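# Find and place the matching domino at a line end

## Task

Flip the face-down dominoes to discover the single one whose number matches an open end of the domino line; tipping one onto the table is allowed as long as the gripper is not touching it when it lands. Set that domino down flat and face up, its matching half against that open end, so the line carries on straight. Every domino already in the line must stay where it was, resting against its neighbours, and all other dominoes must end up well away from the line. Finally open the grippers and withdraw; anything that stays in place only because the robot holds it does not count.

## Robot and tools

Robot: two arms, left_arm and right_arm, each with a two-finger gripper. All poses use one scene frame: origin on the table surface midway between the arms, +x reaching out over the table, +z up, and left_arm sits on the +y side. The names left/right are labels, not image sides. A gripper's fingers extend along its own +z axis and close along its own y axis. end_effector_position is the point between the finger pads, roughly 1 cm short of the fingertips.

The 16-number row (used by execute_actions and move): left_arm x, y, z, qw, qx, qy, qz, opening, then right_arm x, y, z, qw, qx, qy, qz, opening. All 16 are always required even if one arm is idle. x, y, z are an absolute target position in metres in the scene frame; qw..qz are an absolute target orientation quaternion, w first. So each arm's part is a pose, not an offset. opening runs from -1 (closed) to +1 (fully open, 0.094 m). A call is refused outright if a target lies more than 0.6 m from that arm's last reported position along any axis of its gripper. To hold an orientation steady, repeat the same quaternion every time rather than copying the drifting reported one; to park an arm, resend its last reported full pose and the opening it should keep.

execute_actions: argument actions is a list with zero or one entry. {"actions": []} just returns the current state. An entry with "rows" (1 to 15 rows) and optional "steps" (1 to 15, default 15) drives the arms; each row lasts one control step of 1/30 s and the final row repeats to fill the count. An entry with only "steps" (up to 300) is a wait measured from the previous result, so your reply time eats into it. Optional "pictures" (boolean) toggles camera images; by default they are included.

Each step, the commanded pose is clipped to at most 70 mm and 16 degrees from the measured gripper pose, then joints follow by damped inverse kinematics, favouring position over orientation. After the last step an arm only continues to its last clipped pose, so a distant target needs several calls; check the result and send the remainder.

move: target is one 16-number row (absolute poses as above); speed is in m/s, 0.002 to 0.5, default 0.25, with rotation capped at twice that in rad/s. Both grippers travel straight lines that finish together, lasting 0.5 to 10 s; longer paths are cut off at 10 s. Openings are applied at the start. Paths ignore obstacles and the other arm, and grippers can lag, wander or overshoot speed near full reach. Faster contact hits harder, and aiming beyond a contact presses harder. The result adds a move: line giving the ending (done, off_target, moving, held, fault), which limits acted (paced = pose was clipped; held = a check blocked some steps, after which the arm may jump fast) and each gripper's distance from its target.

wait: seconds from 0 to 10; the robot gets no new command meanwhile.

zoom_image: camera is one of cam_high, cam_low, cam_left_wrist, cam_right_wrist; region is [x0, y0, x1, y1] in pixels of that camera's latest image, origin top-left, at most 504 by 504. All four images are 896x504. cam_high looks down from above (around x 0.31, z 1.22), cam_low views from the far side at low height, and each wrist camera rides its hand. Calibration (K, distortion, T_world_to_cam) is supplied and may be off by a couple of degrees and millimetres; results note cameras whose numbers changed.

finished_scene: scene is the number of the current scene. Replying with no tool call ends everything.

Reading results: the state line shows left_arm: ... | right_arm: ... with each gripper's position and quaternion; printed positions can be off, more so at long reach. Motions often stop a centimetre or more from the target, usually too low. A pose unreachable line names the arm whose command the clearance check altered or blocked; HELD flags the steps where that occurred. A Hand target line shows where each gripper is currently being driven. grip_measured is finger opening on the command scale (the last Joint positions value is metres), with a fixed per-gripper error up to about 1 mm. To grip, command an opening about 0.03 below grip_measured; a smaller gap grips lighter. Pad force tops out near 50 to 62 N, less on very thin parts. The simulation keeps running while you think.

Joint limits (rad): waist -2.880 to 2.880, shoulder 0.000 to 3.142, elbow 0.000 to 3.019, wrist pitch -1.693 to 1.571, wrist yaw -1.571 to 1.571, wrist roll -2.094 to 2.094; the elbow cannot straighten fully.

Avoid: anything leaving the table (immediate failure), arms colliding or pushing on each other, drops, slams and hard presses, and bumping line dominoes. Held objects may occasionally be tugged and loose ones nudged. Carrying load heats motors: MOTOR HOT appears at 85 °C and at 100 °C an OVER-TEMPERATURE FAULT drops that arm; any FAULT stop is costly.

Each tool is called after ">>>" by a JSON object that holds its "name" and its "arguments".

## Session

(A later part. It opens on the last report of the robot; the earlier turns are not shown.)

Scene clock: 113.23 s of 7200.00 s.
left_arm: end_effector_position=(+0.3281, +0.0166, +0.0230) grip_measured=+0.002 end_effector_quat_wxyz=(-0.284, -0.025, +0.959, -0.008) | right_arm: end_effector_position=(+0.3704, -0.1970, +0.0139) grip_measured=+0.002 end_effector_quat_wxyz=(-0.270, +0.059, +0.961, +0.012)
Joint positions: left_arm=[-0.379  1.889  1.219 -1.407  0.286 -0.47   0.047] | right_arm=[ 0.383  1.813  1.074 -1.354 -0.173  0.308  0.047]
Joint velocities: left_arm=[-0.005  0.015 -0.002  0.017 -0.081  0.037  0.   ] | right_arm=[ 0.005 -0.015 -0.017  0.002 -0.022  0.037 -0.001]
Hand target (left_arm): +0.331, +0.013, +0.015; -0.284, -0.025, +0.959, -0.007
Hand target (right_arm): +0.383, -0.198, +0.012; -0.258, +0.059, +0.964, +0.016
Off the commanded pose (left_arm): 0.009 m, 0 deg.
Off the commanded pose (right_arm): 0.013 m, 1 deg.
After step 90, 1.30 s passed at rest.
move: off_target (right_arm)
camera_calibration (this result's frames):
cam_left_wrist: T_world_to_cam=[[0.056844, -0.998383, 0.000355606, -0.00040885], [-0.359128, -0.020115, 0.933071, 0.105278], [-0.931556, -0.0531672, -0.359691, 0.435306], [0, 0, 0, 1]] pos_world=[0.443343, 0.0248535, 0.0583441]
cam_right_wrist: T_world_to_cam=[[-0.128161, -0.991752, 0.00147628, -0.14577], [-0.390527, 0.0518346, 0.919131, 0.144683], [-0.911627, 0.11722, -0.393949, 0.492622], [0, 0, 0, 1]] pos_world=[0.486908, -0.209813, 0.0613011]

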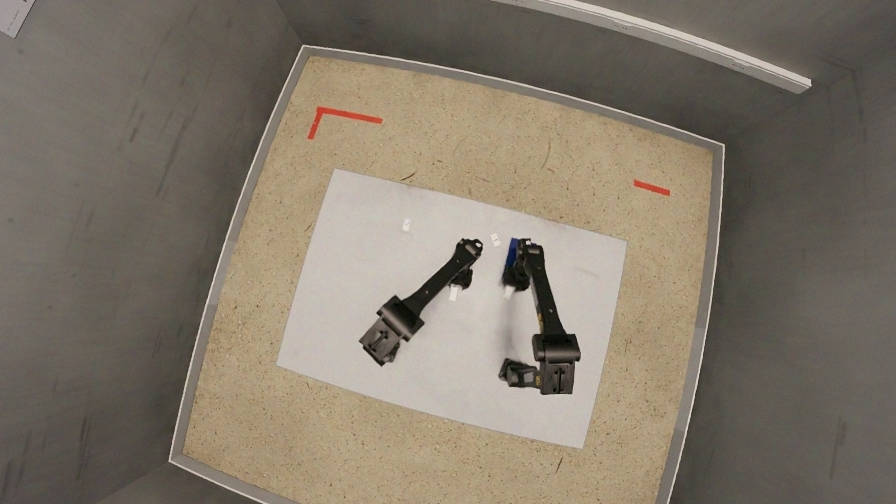

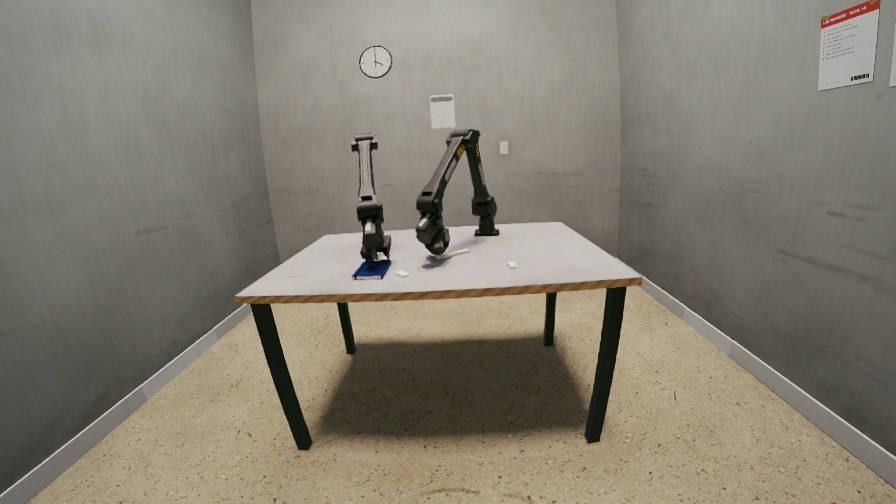

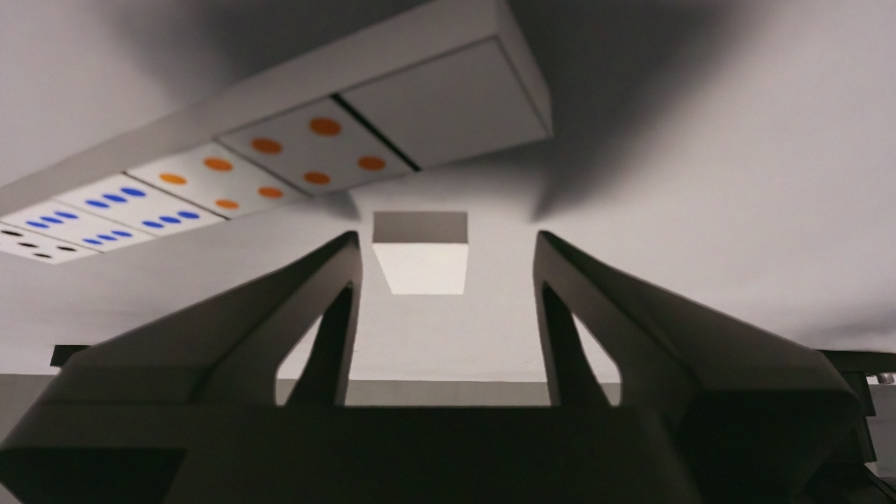

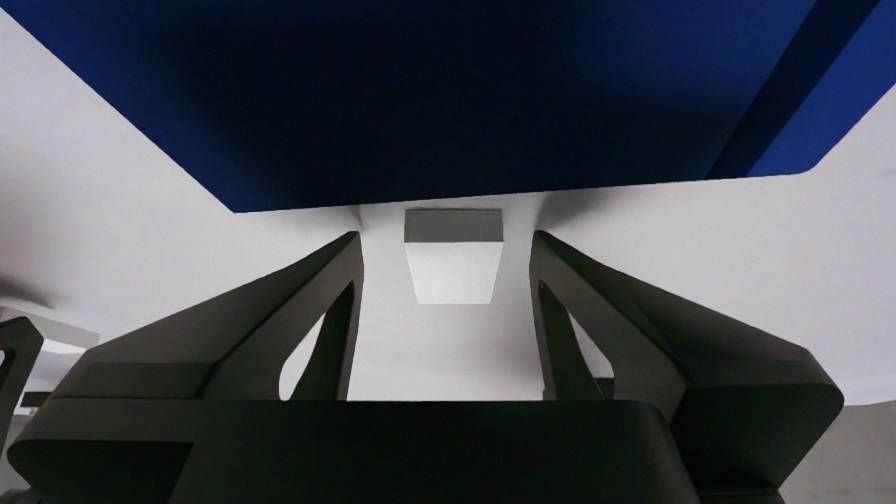

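>>> {"name": "move", "arguments": {"target": [0.321,0.024,0.011,-0.2839,-0.0251,0.9585,-0.0074,0.0,0.378,-0.199,0.009,-0.2583,0.059,0.9641,0.0158,0.0], "speed": 0.02}}

Scene clock: 116.77 s of 7200.00 s.
left_arm: end_effector_position=(+0.3215, +0.0203, +0.0162) grip_measured=+0.002 end_effector_quat_wxyz=(-0.287, -0.025, +0.958, -0.006) | right_arm: end_effector_position=(+0.3731, -0.1963, +0.0123) grip_measured=+0.002 end_effector_quat_wxyz=(-0.264, +0.058, +0.963, +0.014)
Joint positions: left_arm=[-0.378  1.889  1.193 -1.389  0.286 -0.47   0.047] | right_arm=[ 0.383  1.813  1.074 -1.341 -0.173  0.308  0.047]
Joint velocities: left_arm=[-0.015 -0.005  0.002 -0.007  0.095 -0.037  0.   ] | right_arm=[-0.015 -0.005  0.012 -0.012  0.037 -0.007  0.   ]
Hand target (left_arm): +0.321, +0.024, +0.011; -0.284, -0.025, +0.958, -0.007
Hand target (right_arm): +0.378, -0.199, +0.009; -0.258, +0.059, +0.964, +0.016
Off the commanded pose (left_arm): 0.006 m, 0 deg.
Off the commanded pose (right_arm): 0.006 m, 1 deg.
move: done
camera_calibration (this result's frames):
cam_left_wrist: T_world_to_cam=[[0.0572161, -0.998357, -0.00323341, 0.00361361], [-0.353469, -0.0232862, 0.935156, 0.107511], [-0.933695, -0.0523631, -0.354221, 0.427501], [0, 0, 0, 1]] pos_world=[0.43695, 0.0284964, 0.0509019]
cam_right_wrist: T_world_to_cam=[[-0.128149, -0.99175, -0.00323479, -0.144717], [-0.402437, 0.0490194, 0.914134, 0.15115], [-0.906434, 0.118447, -0.405399, 0.492863], [0, 0, 0, 1]] pos_world=[0.489031, -0.209311, 0.0611663]

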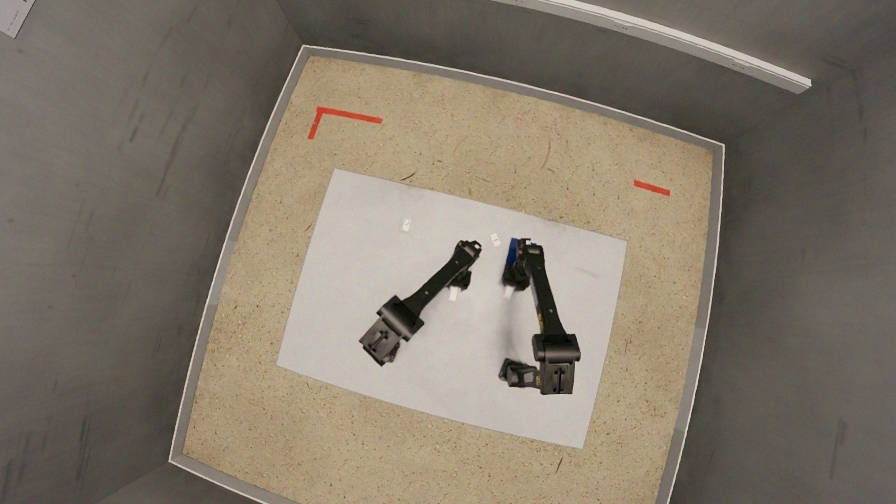

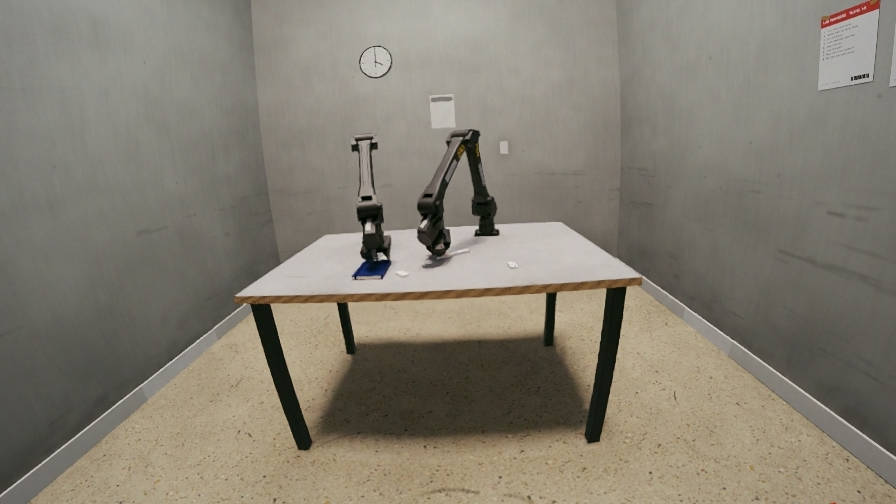

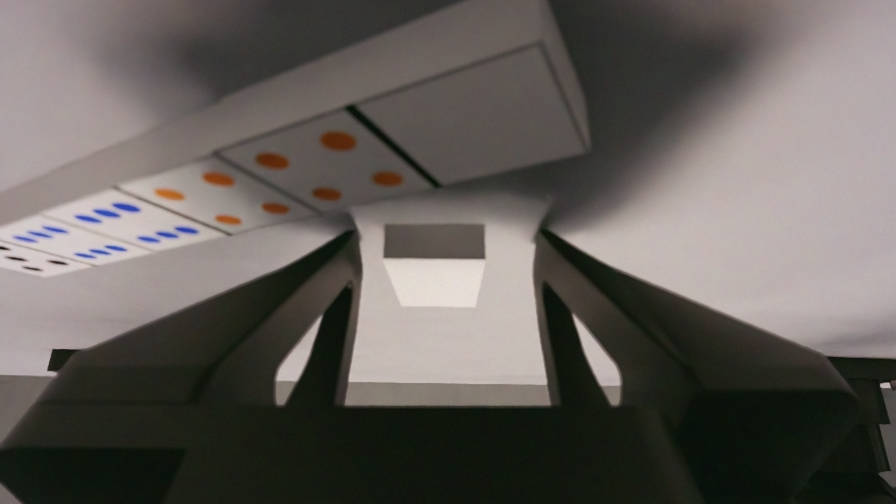

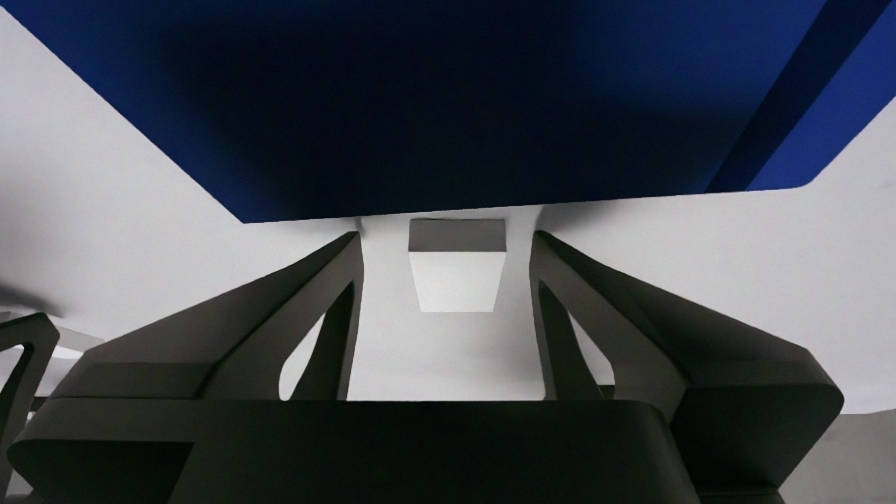

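>>> {"name": "move", "arguments": {"target": [0.314,0.028,0.013,-0.2839,-0.0251,0.9585,-0.0074,0.0,0.365,-0.200,0.012,-0.2583,0.059,0.9641,0.0158,0.0], "speed": 0.02}}

Scene clock: 120.07 s of 7200.00 s.
left_arm: end_effector_position=(+0.3165, +0.0229, +0.0158) grip_measured=+0.002 end_effector_quat_wxyz=(-0.286, -0.025, +0.958, -0.006) | right_arm: end_effector_position=(+0.3619, -0.1990, +0.0094) grip_measured=+0.002 end_effector_quat_wxyz=(-0.272, +0.059, +0.960, +0.011)
Joint positions: left_arm=[-0.378  1.877  1.174 -1.38   0.286 -0.469  0.047] | right_arm=[ 0.383  1.806  1.045 -1.336 -0.173  0.308  0.047]
Joint velocities: left_arm=[ 0.005 -0.015  0.002  0.002  0.007  0.081 -0.   ] | right_arm=[-0.005 -0.024 -0.017 -0.002 -0.139 -0.007  0.   ]
Hand target (left_arm): +0.314, +0.028, +0.013; -0.284, -0.025, +0.958, -0.007
Hand target (right_arm): +0.365, -0.200, +0.012; -0.259, +0.059, +0.964, +0.016
Off the commanded pose (left_arm): 0.006 m, 0 deg.
Off the commanded pose (right_arm): 0.004 m, 2 deg.
move: done
camera_calibration (this result's frames):
cam_left_wrist: T_world_to_cam=[[0.0569007, -0.998377, -0.00242595, 0.00663608], [-0.354429, -0.0224715, 0.934813, 0.106491], [-0.93335, -0.0523317, -0.355132, 0.42278], [0, 0, 0, 1]] pos_world=[0.431968, 0.0311431, 0.0506099]
cam_right_wrist: T_world_to_cam=[[-0.128155, -0.991751, 0.00255309, -0.148864], [-0.387795, 0.0524802, 0.92025, 0.1447], [-0.912793, 0.116944, -0.391322, 0.483672], [0, 0, 0, 1]] pos_world=[0.478529, -0.211793, 0.0564913]

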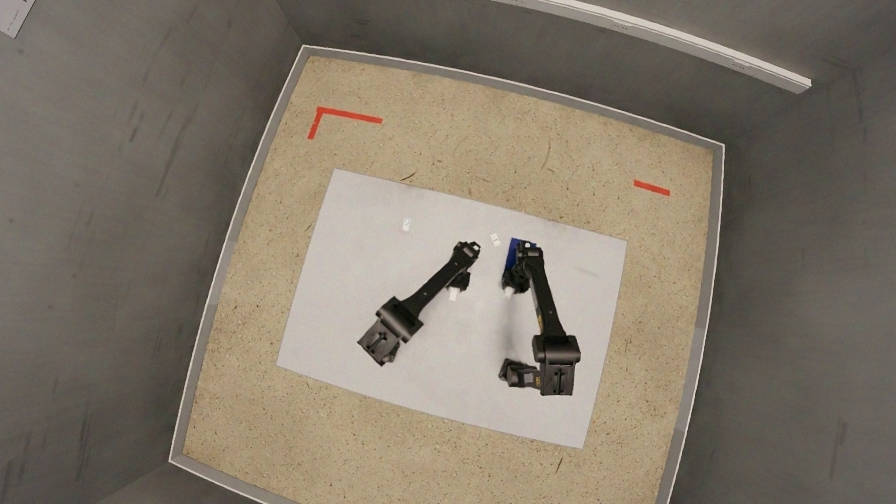

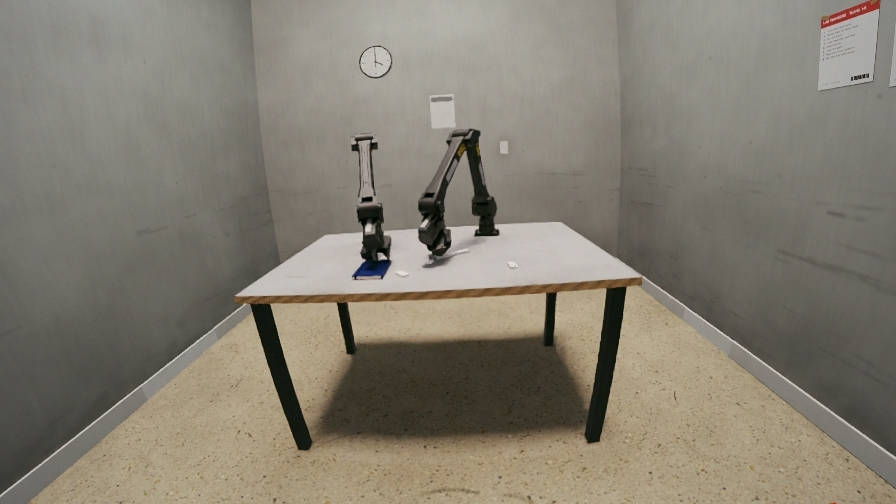

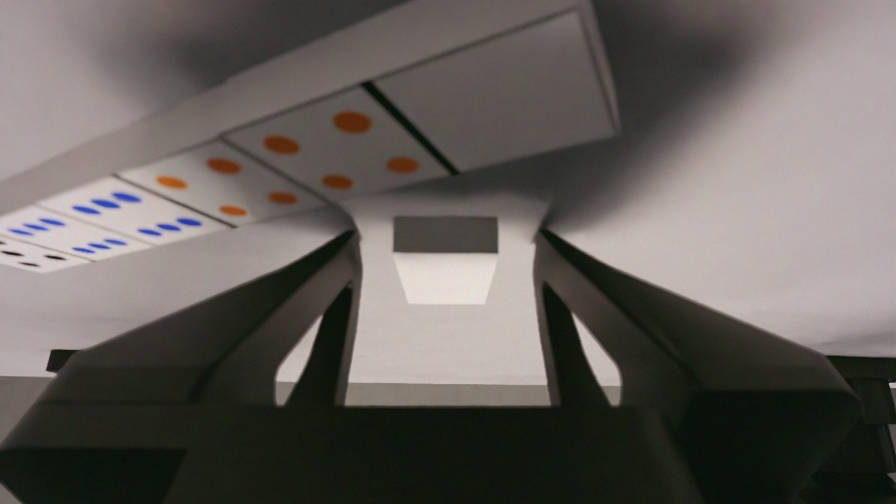

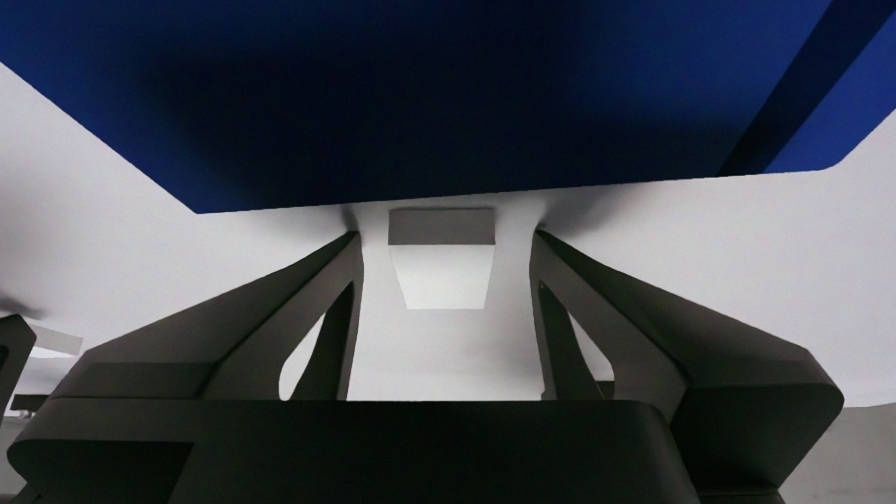

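>>> {"name": "move", "arguments": {"target": [0.314,0.028,0.013,-0.2839,-0.0251,0.9585,-0.0074,-0.54,0.365,-0.200,0.012,-0.2583,0.059,0.9641,0.0158,-0.54], "speed": 0.02}}

>>> {"name": "move", "arguments": {"target": [0.33,0.06,0.13,-0.17,0,0.985,0,-0.54,0.37,-0.22,0.13,-0.17,0.06,0.983,0.01,-0.54], "speed": 0.12}}

>>> {"name": "move", "arguments": {"target": [0.53,0.19,0.10,0.6073,0.0554,0.7915,-0.0425,-0.54,0.52,-0.35,0.10,0.6134,0.0687,0.785,-0.0537,-0.54], "speed": 0.25}}

>>> {"name": "zoom_image", "arguments": {"camera": "cam_low", "region": [290,210,510,290]}}

Scene clock: 127.97 s of 7200.00 s.
left_arm: end_effector_position=(+0.3159, +0.0228, +0.0157) grip_measured=-0.486 end_effector_quat_wxyz=(-0.287, -0.025, +0.957, -0.007) | right_arm: end_effector_position=(+0.3619, -0.1990, +0.0094) grip_measured=-0.477 end_effector_quat_wxyz=(-0.272, +0.059, +0.960, +0.011)
Joint positions: left_arm=[-0.378  1.877  1.173 -1.38   0.289 -0.469  0.024] | right_arm=[ 0.383  1.806  1.045 -1.336 -0.173  0.308  0.025]
Joint velocities: left_arm=[-0.005  0.005 -0.007  0.012 -0.022 -0.081 -0.001] | right_arm=[-0.005 -0.005 -0.012 -0.022  0.007 -0.051 -0.002]
Hand target (left_arm): +0.314, +0.028, +0.013; -0.284, -0.025, +0.958, -0.007
Hand target (right_arm): +0.365, -0.200, +0.012; -0.258, +0.059, +0.964, +0.016
Off the commanded pose (left_arm): 0.006 m, 0 deg.
Off the commanded pose (right_arm): 0.004 m, 2 deg.
After step 90, 3.93 s passed at rest.
move: done
camera_calibration (this result's frames):
cam_left_wrist: T_world_to_cam=[[0.0582056, -0.998304, -0.00104141, 0.00606374], [-0.352428, -0.0215241, 0.935592, 0.105684], [-0.934027, -0.0540896, -0.353083, 0.422392], [0, 0, 0, 1]] pos_world=[0.431419, 0.0311753, 0.0502686]
cam_right_wrist: T_world_to_cam=[[-0.128155, -0.991751, 0.00255309, -0.148864], [-0.387795, 0.0524802, 0.92025, 0.1447], [-0.912793, 0.116944, -0.391322, 0.483672], [0, 0, 0, 1]] pos_world=[0.478529, -0.211793, 0.0564913]

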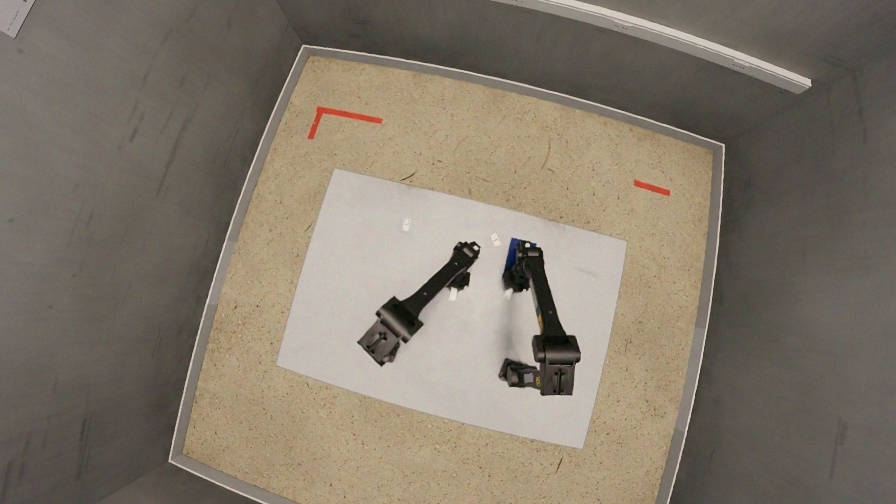

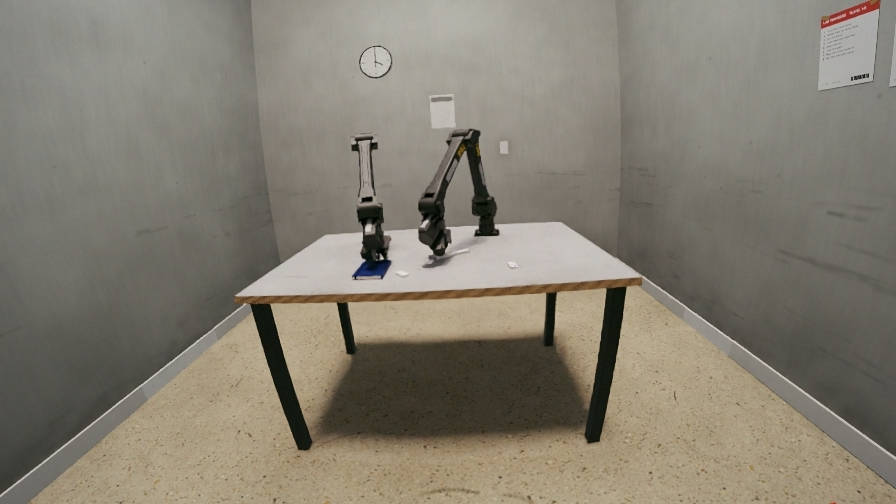

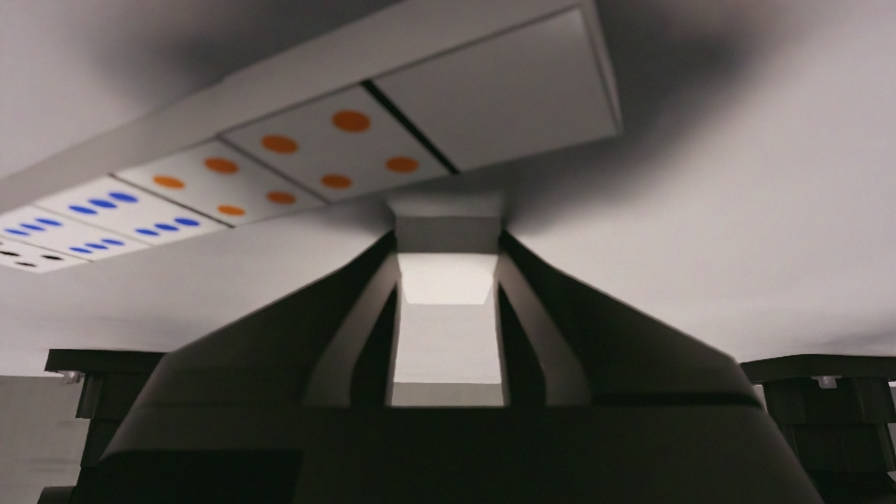

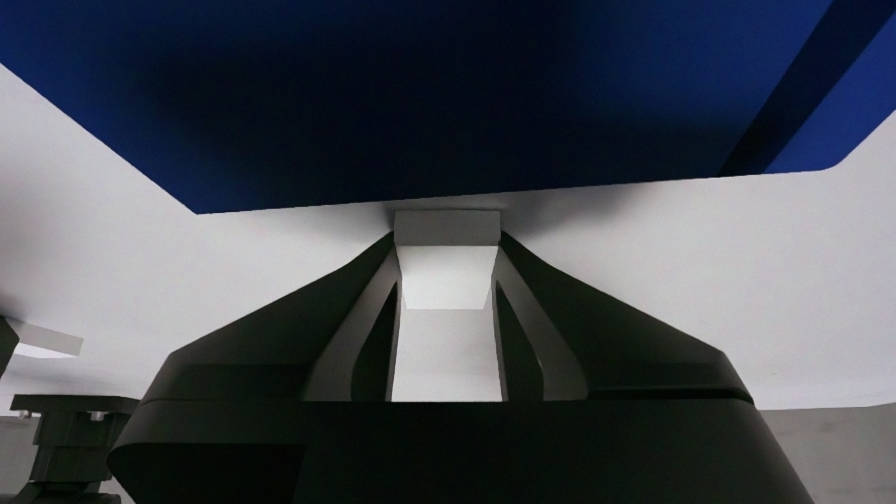

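Scene clock: 129.37 s of 7200.00 s.
left_arm: end_effector_position=(+0.3266, +0.0579, +0.1224) grip_measured=-0.486 end_effector_quat_wxyz=(-0.173, -0.003, +0.985, +0.003) | right_arm: end_effector_position=(+0.3564, -0.2189, +0.1114) grip_measured=-0.477 end_effector_quat_wxyz=(-0.189, +0.058, +0.980, +0.005)
Joint positions: left_arm=[-0.345  1.58   1.164 -1.471  0.148 -0.441  0.024] | right_arm=[ 0.361  1.511  1.042 -1.467 -0.109  0.308  0.025]
Joint velocities: left_arm=[-0.005  0.005  0.012 -0.012  0.037 -0.051 -0.001] | right_arm=[-0.005 -0.005 -0.022  0.027  0.007 -0.051  0.002]
Hand target (left_arm): +0.329, +0.060, +0.130; -0.170, -0.001, +0.985, +0.002
Hand target (right_arm): +0.372, -0.219, +0.128; -0.170, +0.061, +0.984, +0.010
Off the commanded pose (left_arm): 0.009 m, 1 deg.
Off the commanded pose (right_arm): 0.023 m, 2 deg.
move: off_target (right_arm)
camera_calibration (this result's frames):
cam_left_wrist: T_world_to_cam=[[0.009393, -0.999941, -0.00551176, 0.05724], [-0.560866, -0.0098317, 0.827848, 0.0910143], [-0.827853, -0.00468462, -0.560925, 0.459864], [0, 0, 0, 1]] pos_world=[0.431209, 0.0602857, 0.182919]
cam_right_wrist: T_world_to_cam=[[-0.123419, -0.992352, 0.002408, -0.171381], [-0.537537, 0.0688929, 0.840421, 0.115557], [-0.83416, 0.10243, -0.541928, 0.506516], [0, 0, 0, 1]] pos_world=[0.46348, -0.229914, 0.177792]

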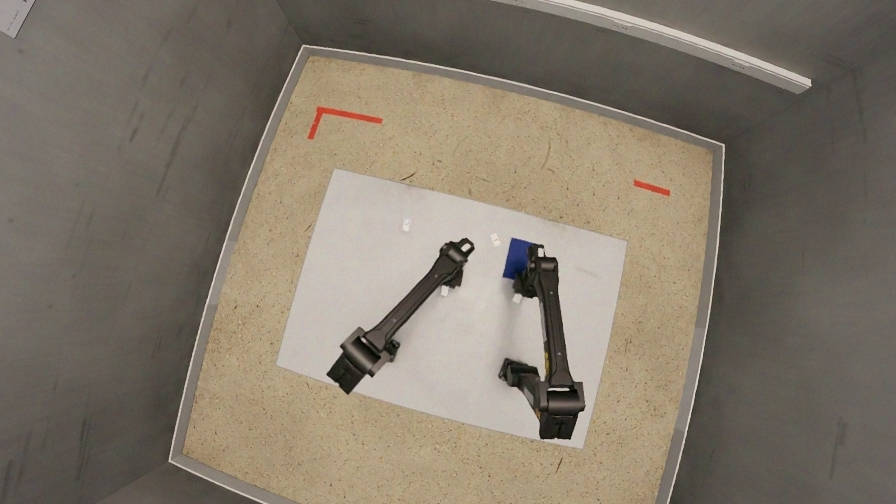

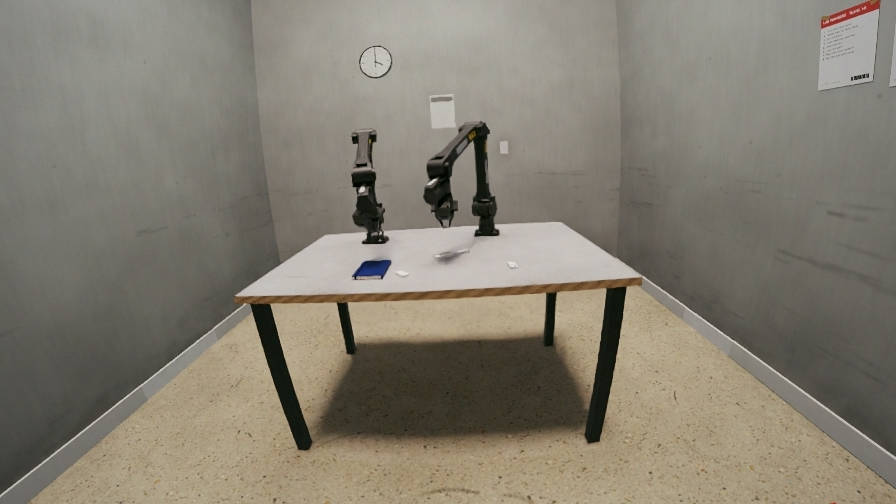

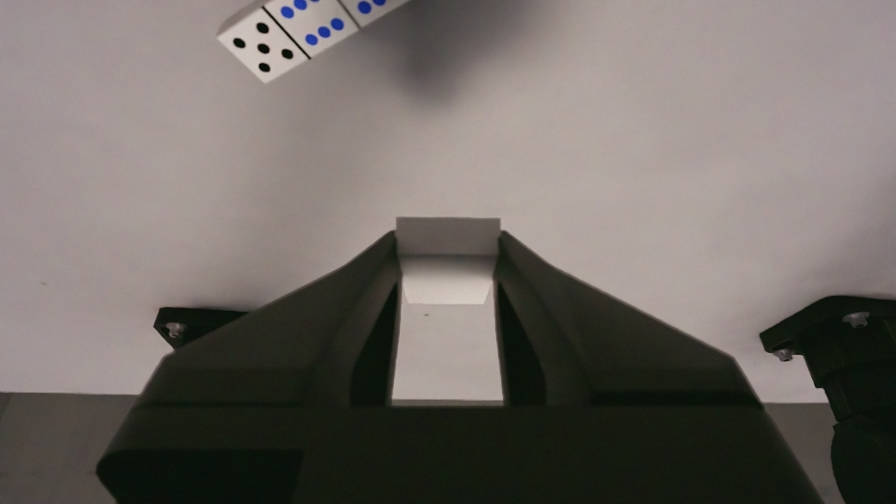

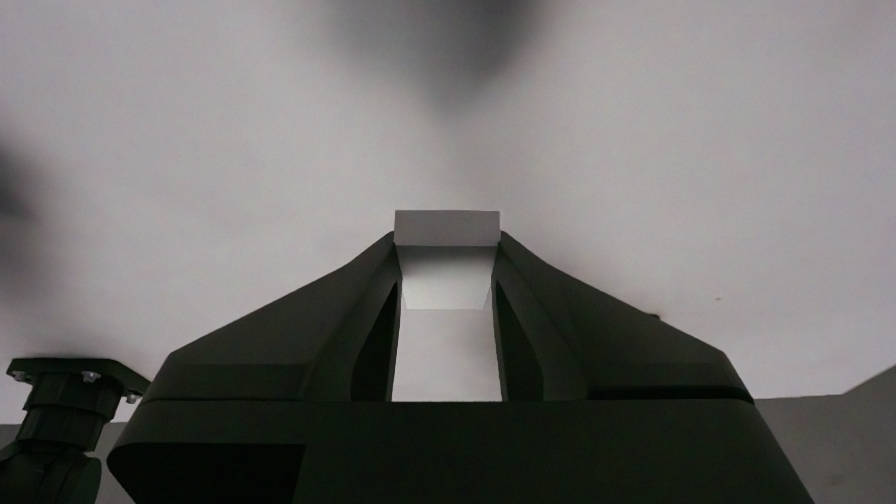

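Scene clock: 133.30 s of 7200.00 s.
left_arm: end_effector_position=(+0.5302, +0.1874, +0.1040) grip_measured=-0.486 end_effector_quat_wxyz=(+0.602, +0.046, +0.796, -0.034) | right_arm: end_effector_position=(+0.5220, -0.3431, +0.0881) grip_measured=-0.477 end_effector_quat_wxyz=(+0.602, +0.078, +0.793, -0.052)
Joint positions: left_arm=[0.011 1.609 0.538 0.795 0.011 0.004 0.024] | right_arm=[0.122 1.586 0.407 0.902 0.149 0.054 0.025]
Joint velocities: left_arm=[-0.015 -0.015  0.002 -0.022 -0.066  0.022 -0.002] | right_arm=[ 0.005  0.005  0.017 -0.002  0.007 -0.037 -0.001]
Hand target (left_arm): +0.529, +0.190, +0.102; +0.606, +0.048, +0.793, -0.031
Hand target (right_arm): +0.522, -0.346, +0.093; +0.611, +0.075, +0.786, -0.056
Off the commanded pose (left_arm): 0.005 m, 2 deg.
Off the commanded pose (right_arm): 0.014 m, 2 deg.
move: off_target (right_arm)
camera_calibration (this result's frames):
cam_left_wrist: T_world_to_cam=[[-0.115331, -0.993318, 0.00425556, 0.248594], [-0.780126, 0.0879242, -0.619413, 0.470086], [0.6149, -0.0747573, -0.785054, -0.109823], [0, 0, 0, 1]] pos_world=[0.462927, 0.197391, 0.203903]
cam_right_wrist: T_world_to_cam=[[-0.176301, -0.984185, -0.0172343, -0.242038], [-0.76417, 0.147883, -0.627834, 0.507502], [0.620454, -0.0975175, -0.778157, -0.162343], [0, 0, 0, 1]] pos_world=[0.445873, -0.329092, 0.188127]

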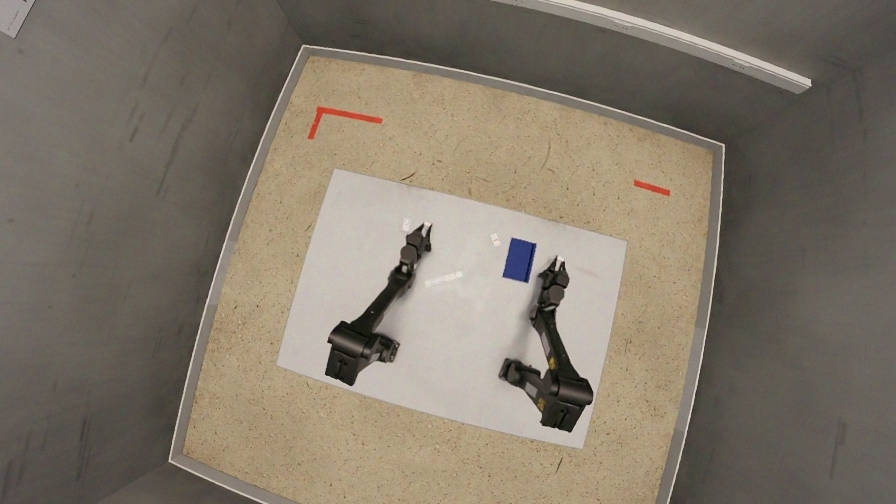

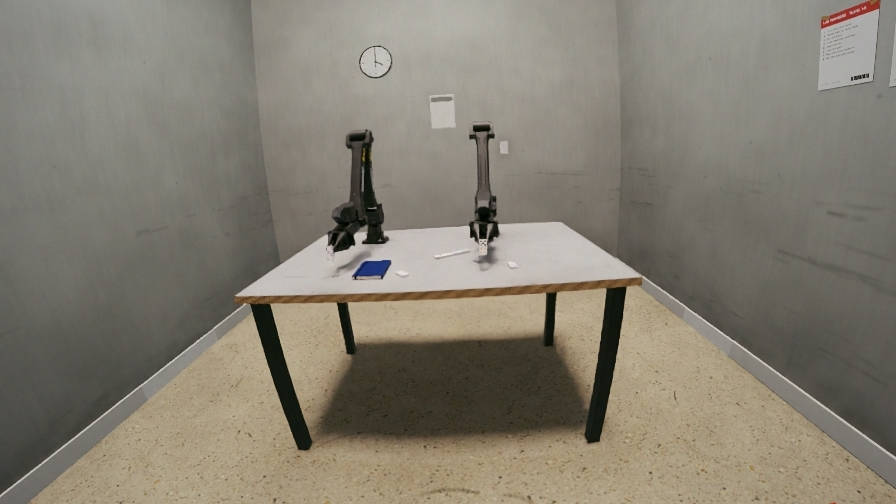

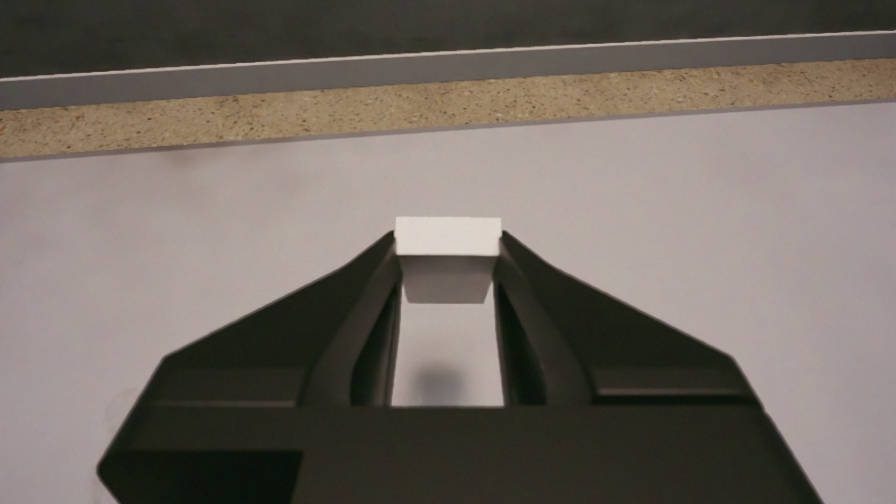

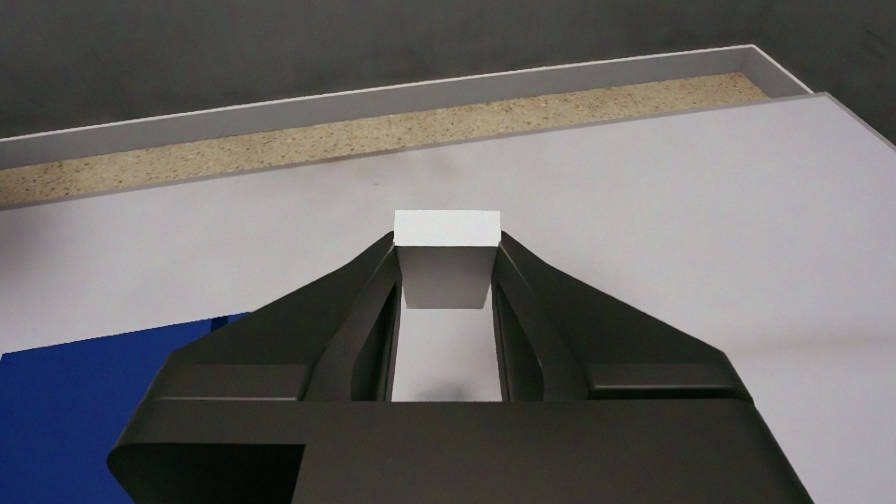

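Region (290, 210, 510, 290) of cam_low's 896x504 image, scaled by 2.291, with more detail than that image has; it fills the top 183 rows of this view, and the rest is white.

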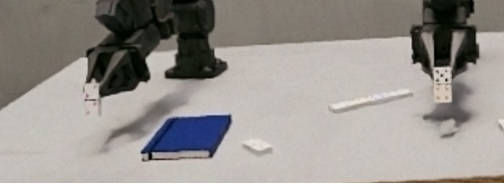

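>>> {"name": "move", "arguments": {"target": [0.53,0.19,0.054,0.6073,0.0554,0.7915,-0.0425,-0.54,0.52,-0.35,0.048,0.6404,0.0668,0.7631,-0.056,-0.54], "speed": 0.05}}

Scene clock: 137.30 s of 7200.00 s.
left_arm: end_effector_position=(+0.5334, +0.1858, +0.0580) grip_measured=-0.486 end_effector_quat_wxyz=(+0.605, +0.054, +0.793, -0.046) | right_arm: end_effector_position=(+0.5201, -0.3462, +0.0446) grip_measured=-0.477 end_effector_quat_wxyz=(+0.631, +0.070, +0.771, -0.051)
Joint positions: left_arm=[0.022 1.788 0.538 0.984 0.05  0.006 0.024] | right_arm=[0.107 1.864 0.394 1.269 0.124 0.035 0.025]
Joint velocities: left_arm=[-0.005  0.015 -0.007  0.007 -0.051 -0.051 -0.001] | right_arm=[-0.005 -0.005 -0.007 -0.007  0.081 -0.022  0.001]
Hand target (left_arm): +0.530, +0.190, +0.054; +0.607, +0.055, +0.792, -0.042
Hand target (right_arm): +0.520, -0.350, +0.049; +0.640, +0.068, +0.763, -0.056
Off the commanded pose (left_arm): 0.007 m, 1 deg.
Off the commanded pose (right_arm): 0.005 m, 1 deg.
move: done
camera_calibration (this result's frames):
cam_left_wrist: T_world_to_cam=[[-0.142862, -0.989663, 0.0125662, 0.261103], [-0.772522, 0.103562, -0.626486, 0.437774], [0.618708, -0.0992085, -0.779331, -0.145852], [0, 0, 0, 1]] pos_world=[0.465732, 0.198598, 0.157311]
cam_right_wrist: T_world_to_cam=[[-0.161629, -0.986739, -0.0149058, -0.25471], [-0.717499, 0.127871, -0.684722, 0.450503], [0.677548, -0.0999761, -0.728652, -0.228065], [0, 0, 0, 1]] pos_world=[0.436592, -0.33174, 0.138493]

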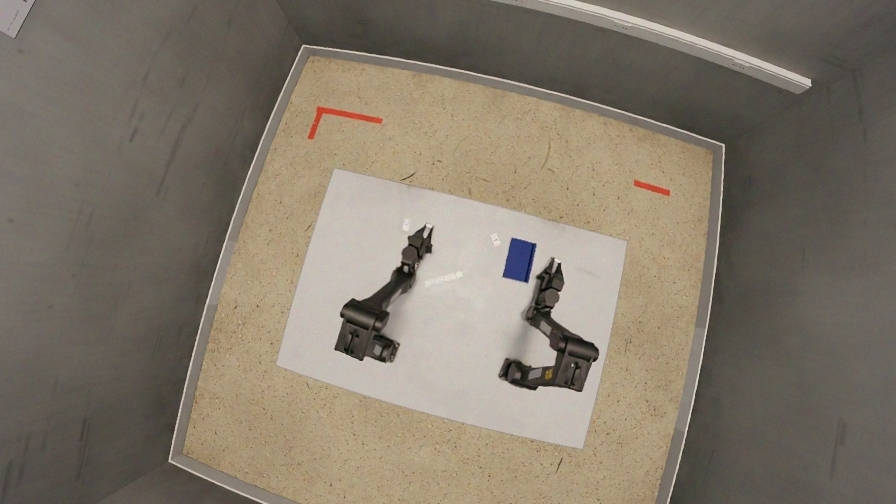

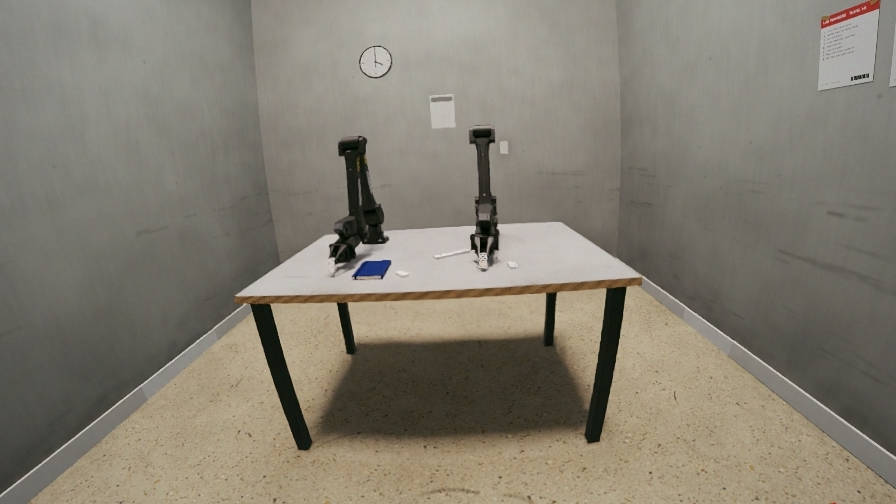

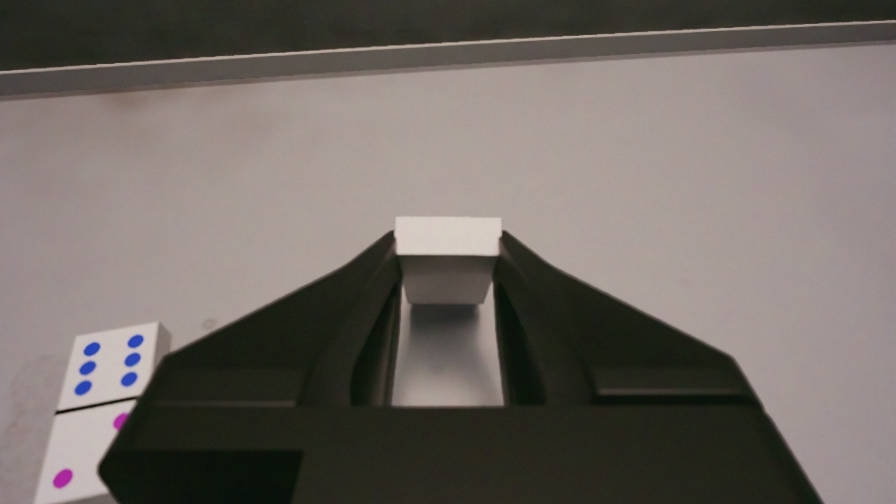

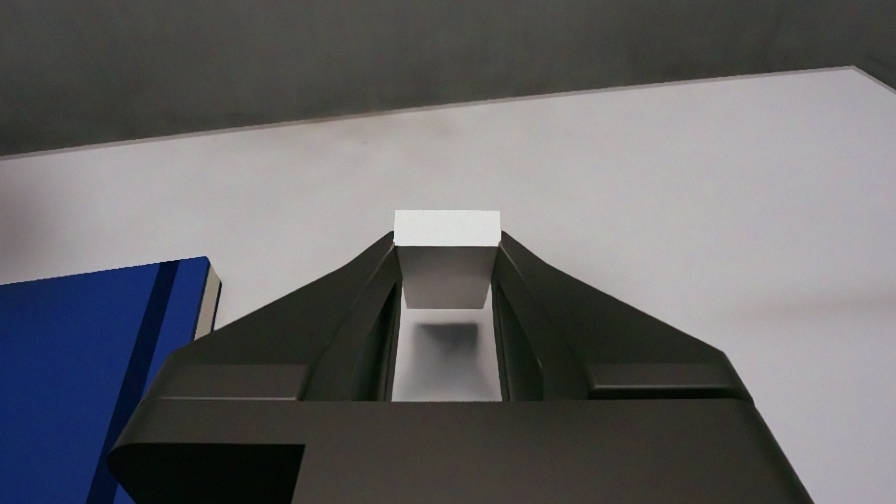

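>>> {"name": "move", "arguments": {"target": [0.53,0.19,0.052,0.6073,0.0554,0.7915,-0.0425,-0.54,0.52,-0.35,0.039,0.6404,0.0668,0.7631,-0.056,-0.54], "speed": 0.015}}

Scene clock: 140.53 s of 7200.00 s.
left_arm: end_effector_position=(+0.5338, +0.1857, +0.0588) grip_measured=-0.486 end_effector_quat_wxyz=(+0.608, +0.054, +0.791, -0.046) | right_arm: end_effector_position=(+0.5182, -0.3458, +0.0350) grip_measured=-0.477 end_effector_quat_wxyz=(+0.631, +0.069, +0.771, -0.051)
Joint positions: left_arm=[0.022 1.791 0.538 0.993 0.05  0.006 0.024] | right_arm=[0.107 1.907 0.394 1.311 0.122 0.033 0.025]
Joint velocities: left_arm=[-0.005  0.005 -0.002 -0.012 -0.007 -0.007  0.001] | right_arm=[-0.005 -0.005 -0.012  0.007  0.037 -0.037 -0.001]
Hand target (left_arm): +0.530, +0.190, +0.052; +0.607, +0.055, +0.792, -0.043
Hand target (right_arm): +0.520, -0.350, +0.039; +0.640, +0.067, +0.763, -0.056
Off the commanded pose (left_arm): 0.009 m, 0 deg.
Off the commanded pose (right_arm): 0.006 m, 2 deg.
move: done
camera_calibration (this result's frames):
cam_left_wrist: T_world_to_cam=[[-0.143306, -0.989602, 0.0123349, 0.261287], [-0.768428, 0.103406, -0.631526, 0.436737], [0.623684, -0.0999802, -0.775256, -0.148212], [0, 0, 0, 1]] pos_world=[0.465482, 0.198591, 0.157686]
cam_right_wrist: T_world_to_cam=[[-0.15988, -0.987044, -0.0135346, -0.255873], [-0.718933, 0.125826, -0.683595, 0.442557], [0.676442, -0.0995629, -0.729736, -0.233022], [0, 0, 0, 1]] pos_world=[0.434886, -0.331444, 0.129022]

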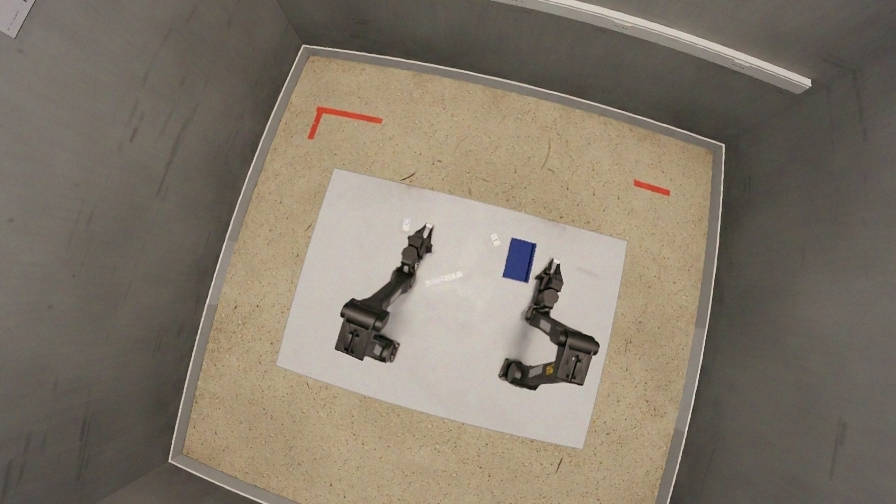

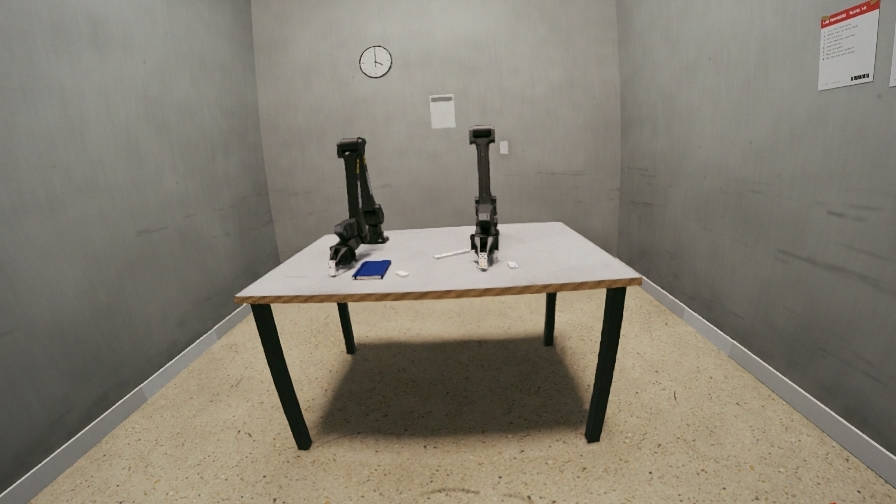

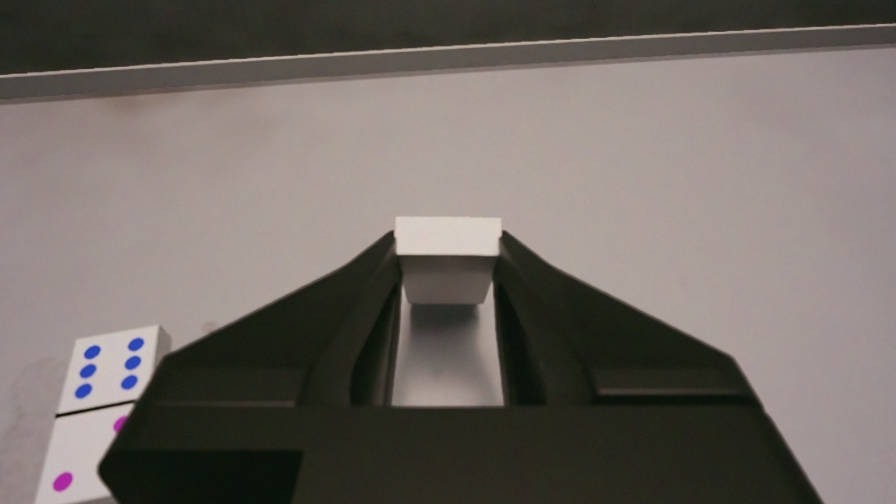

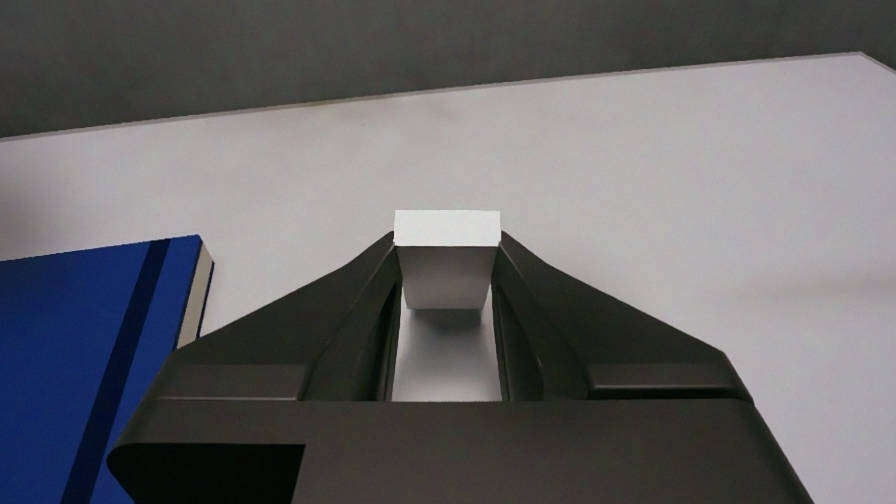

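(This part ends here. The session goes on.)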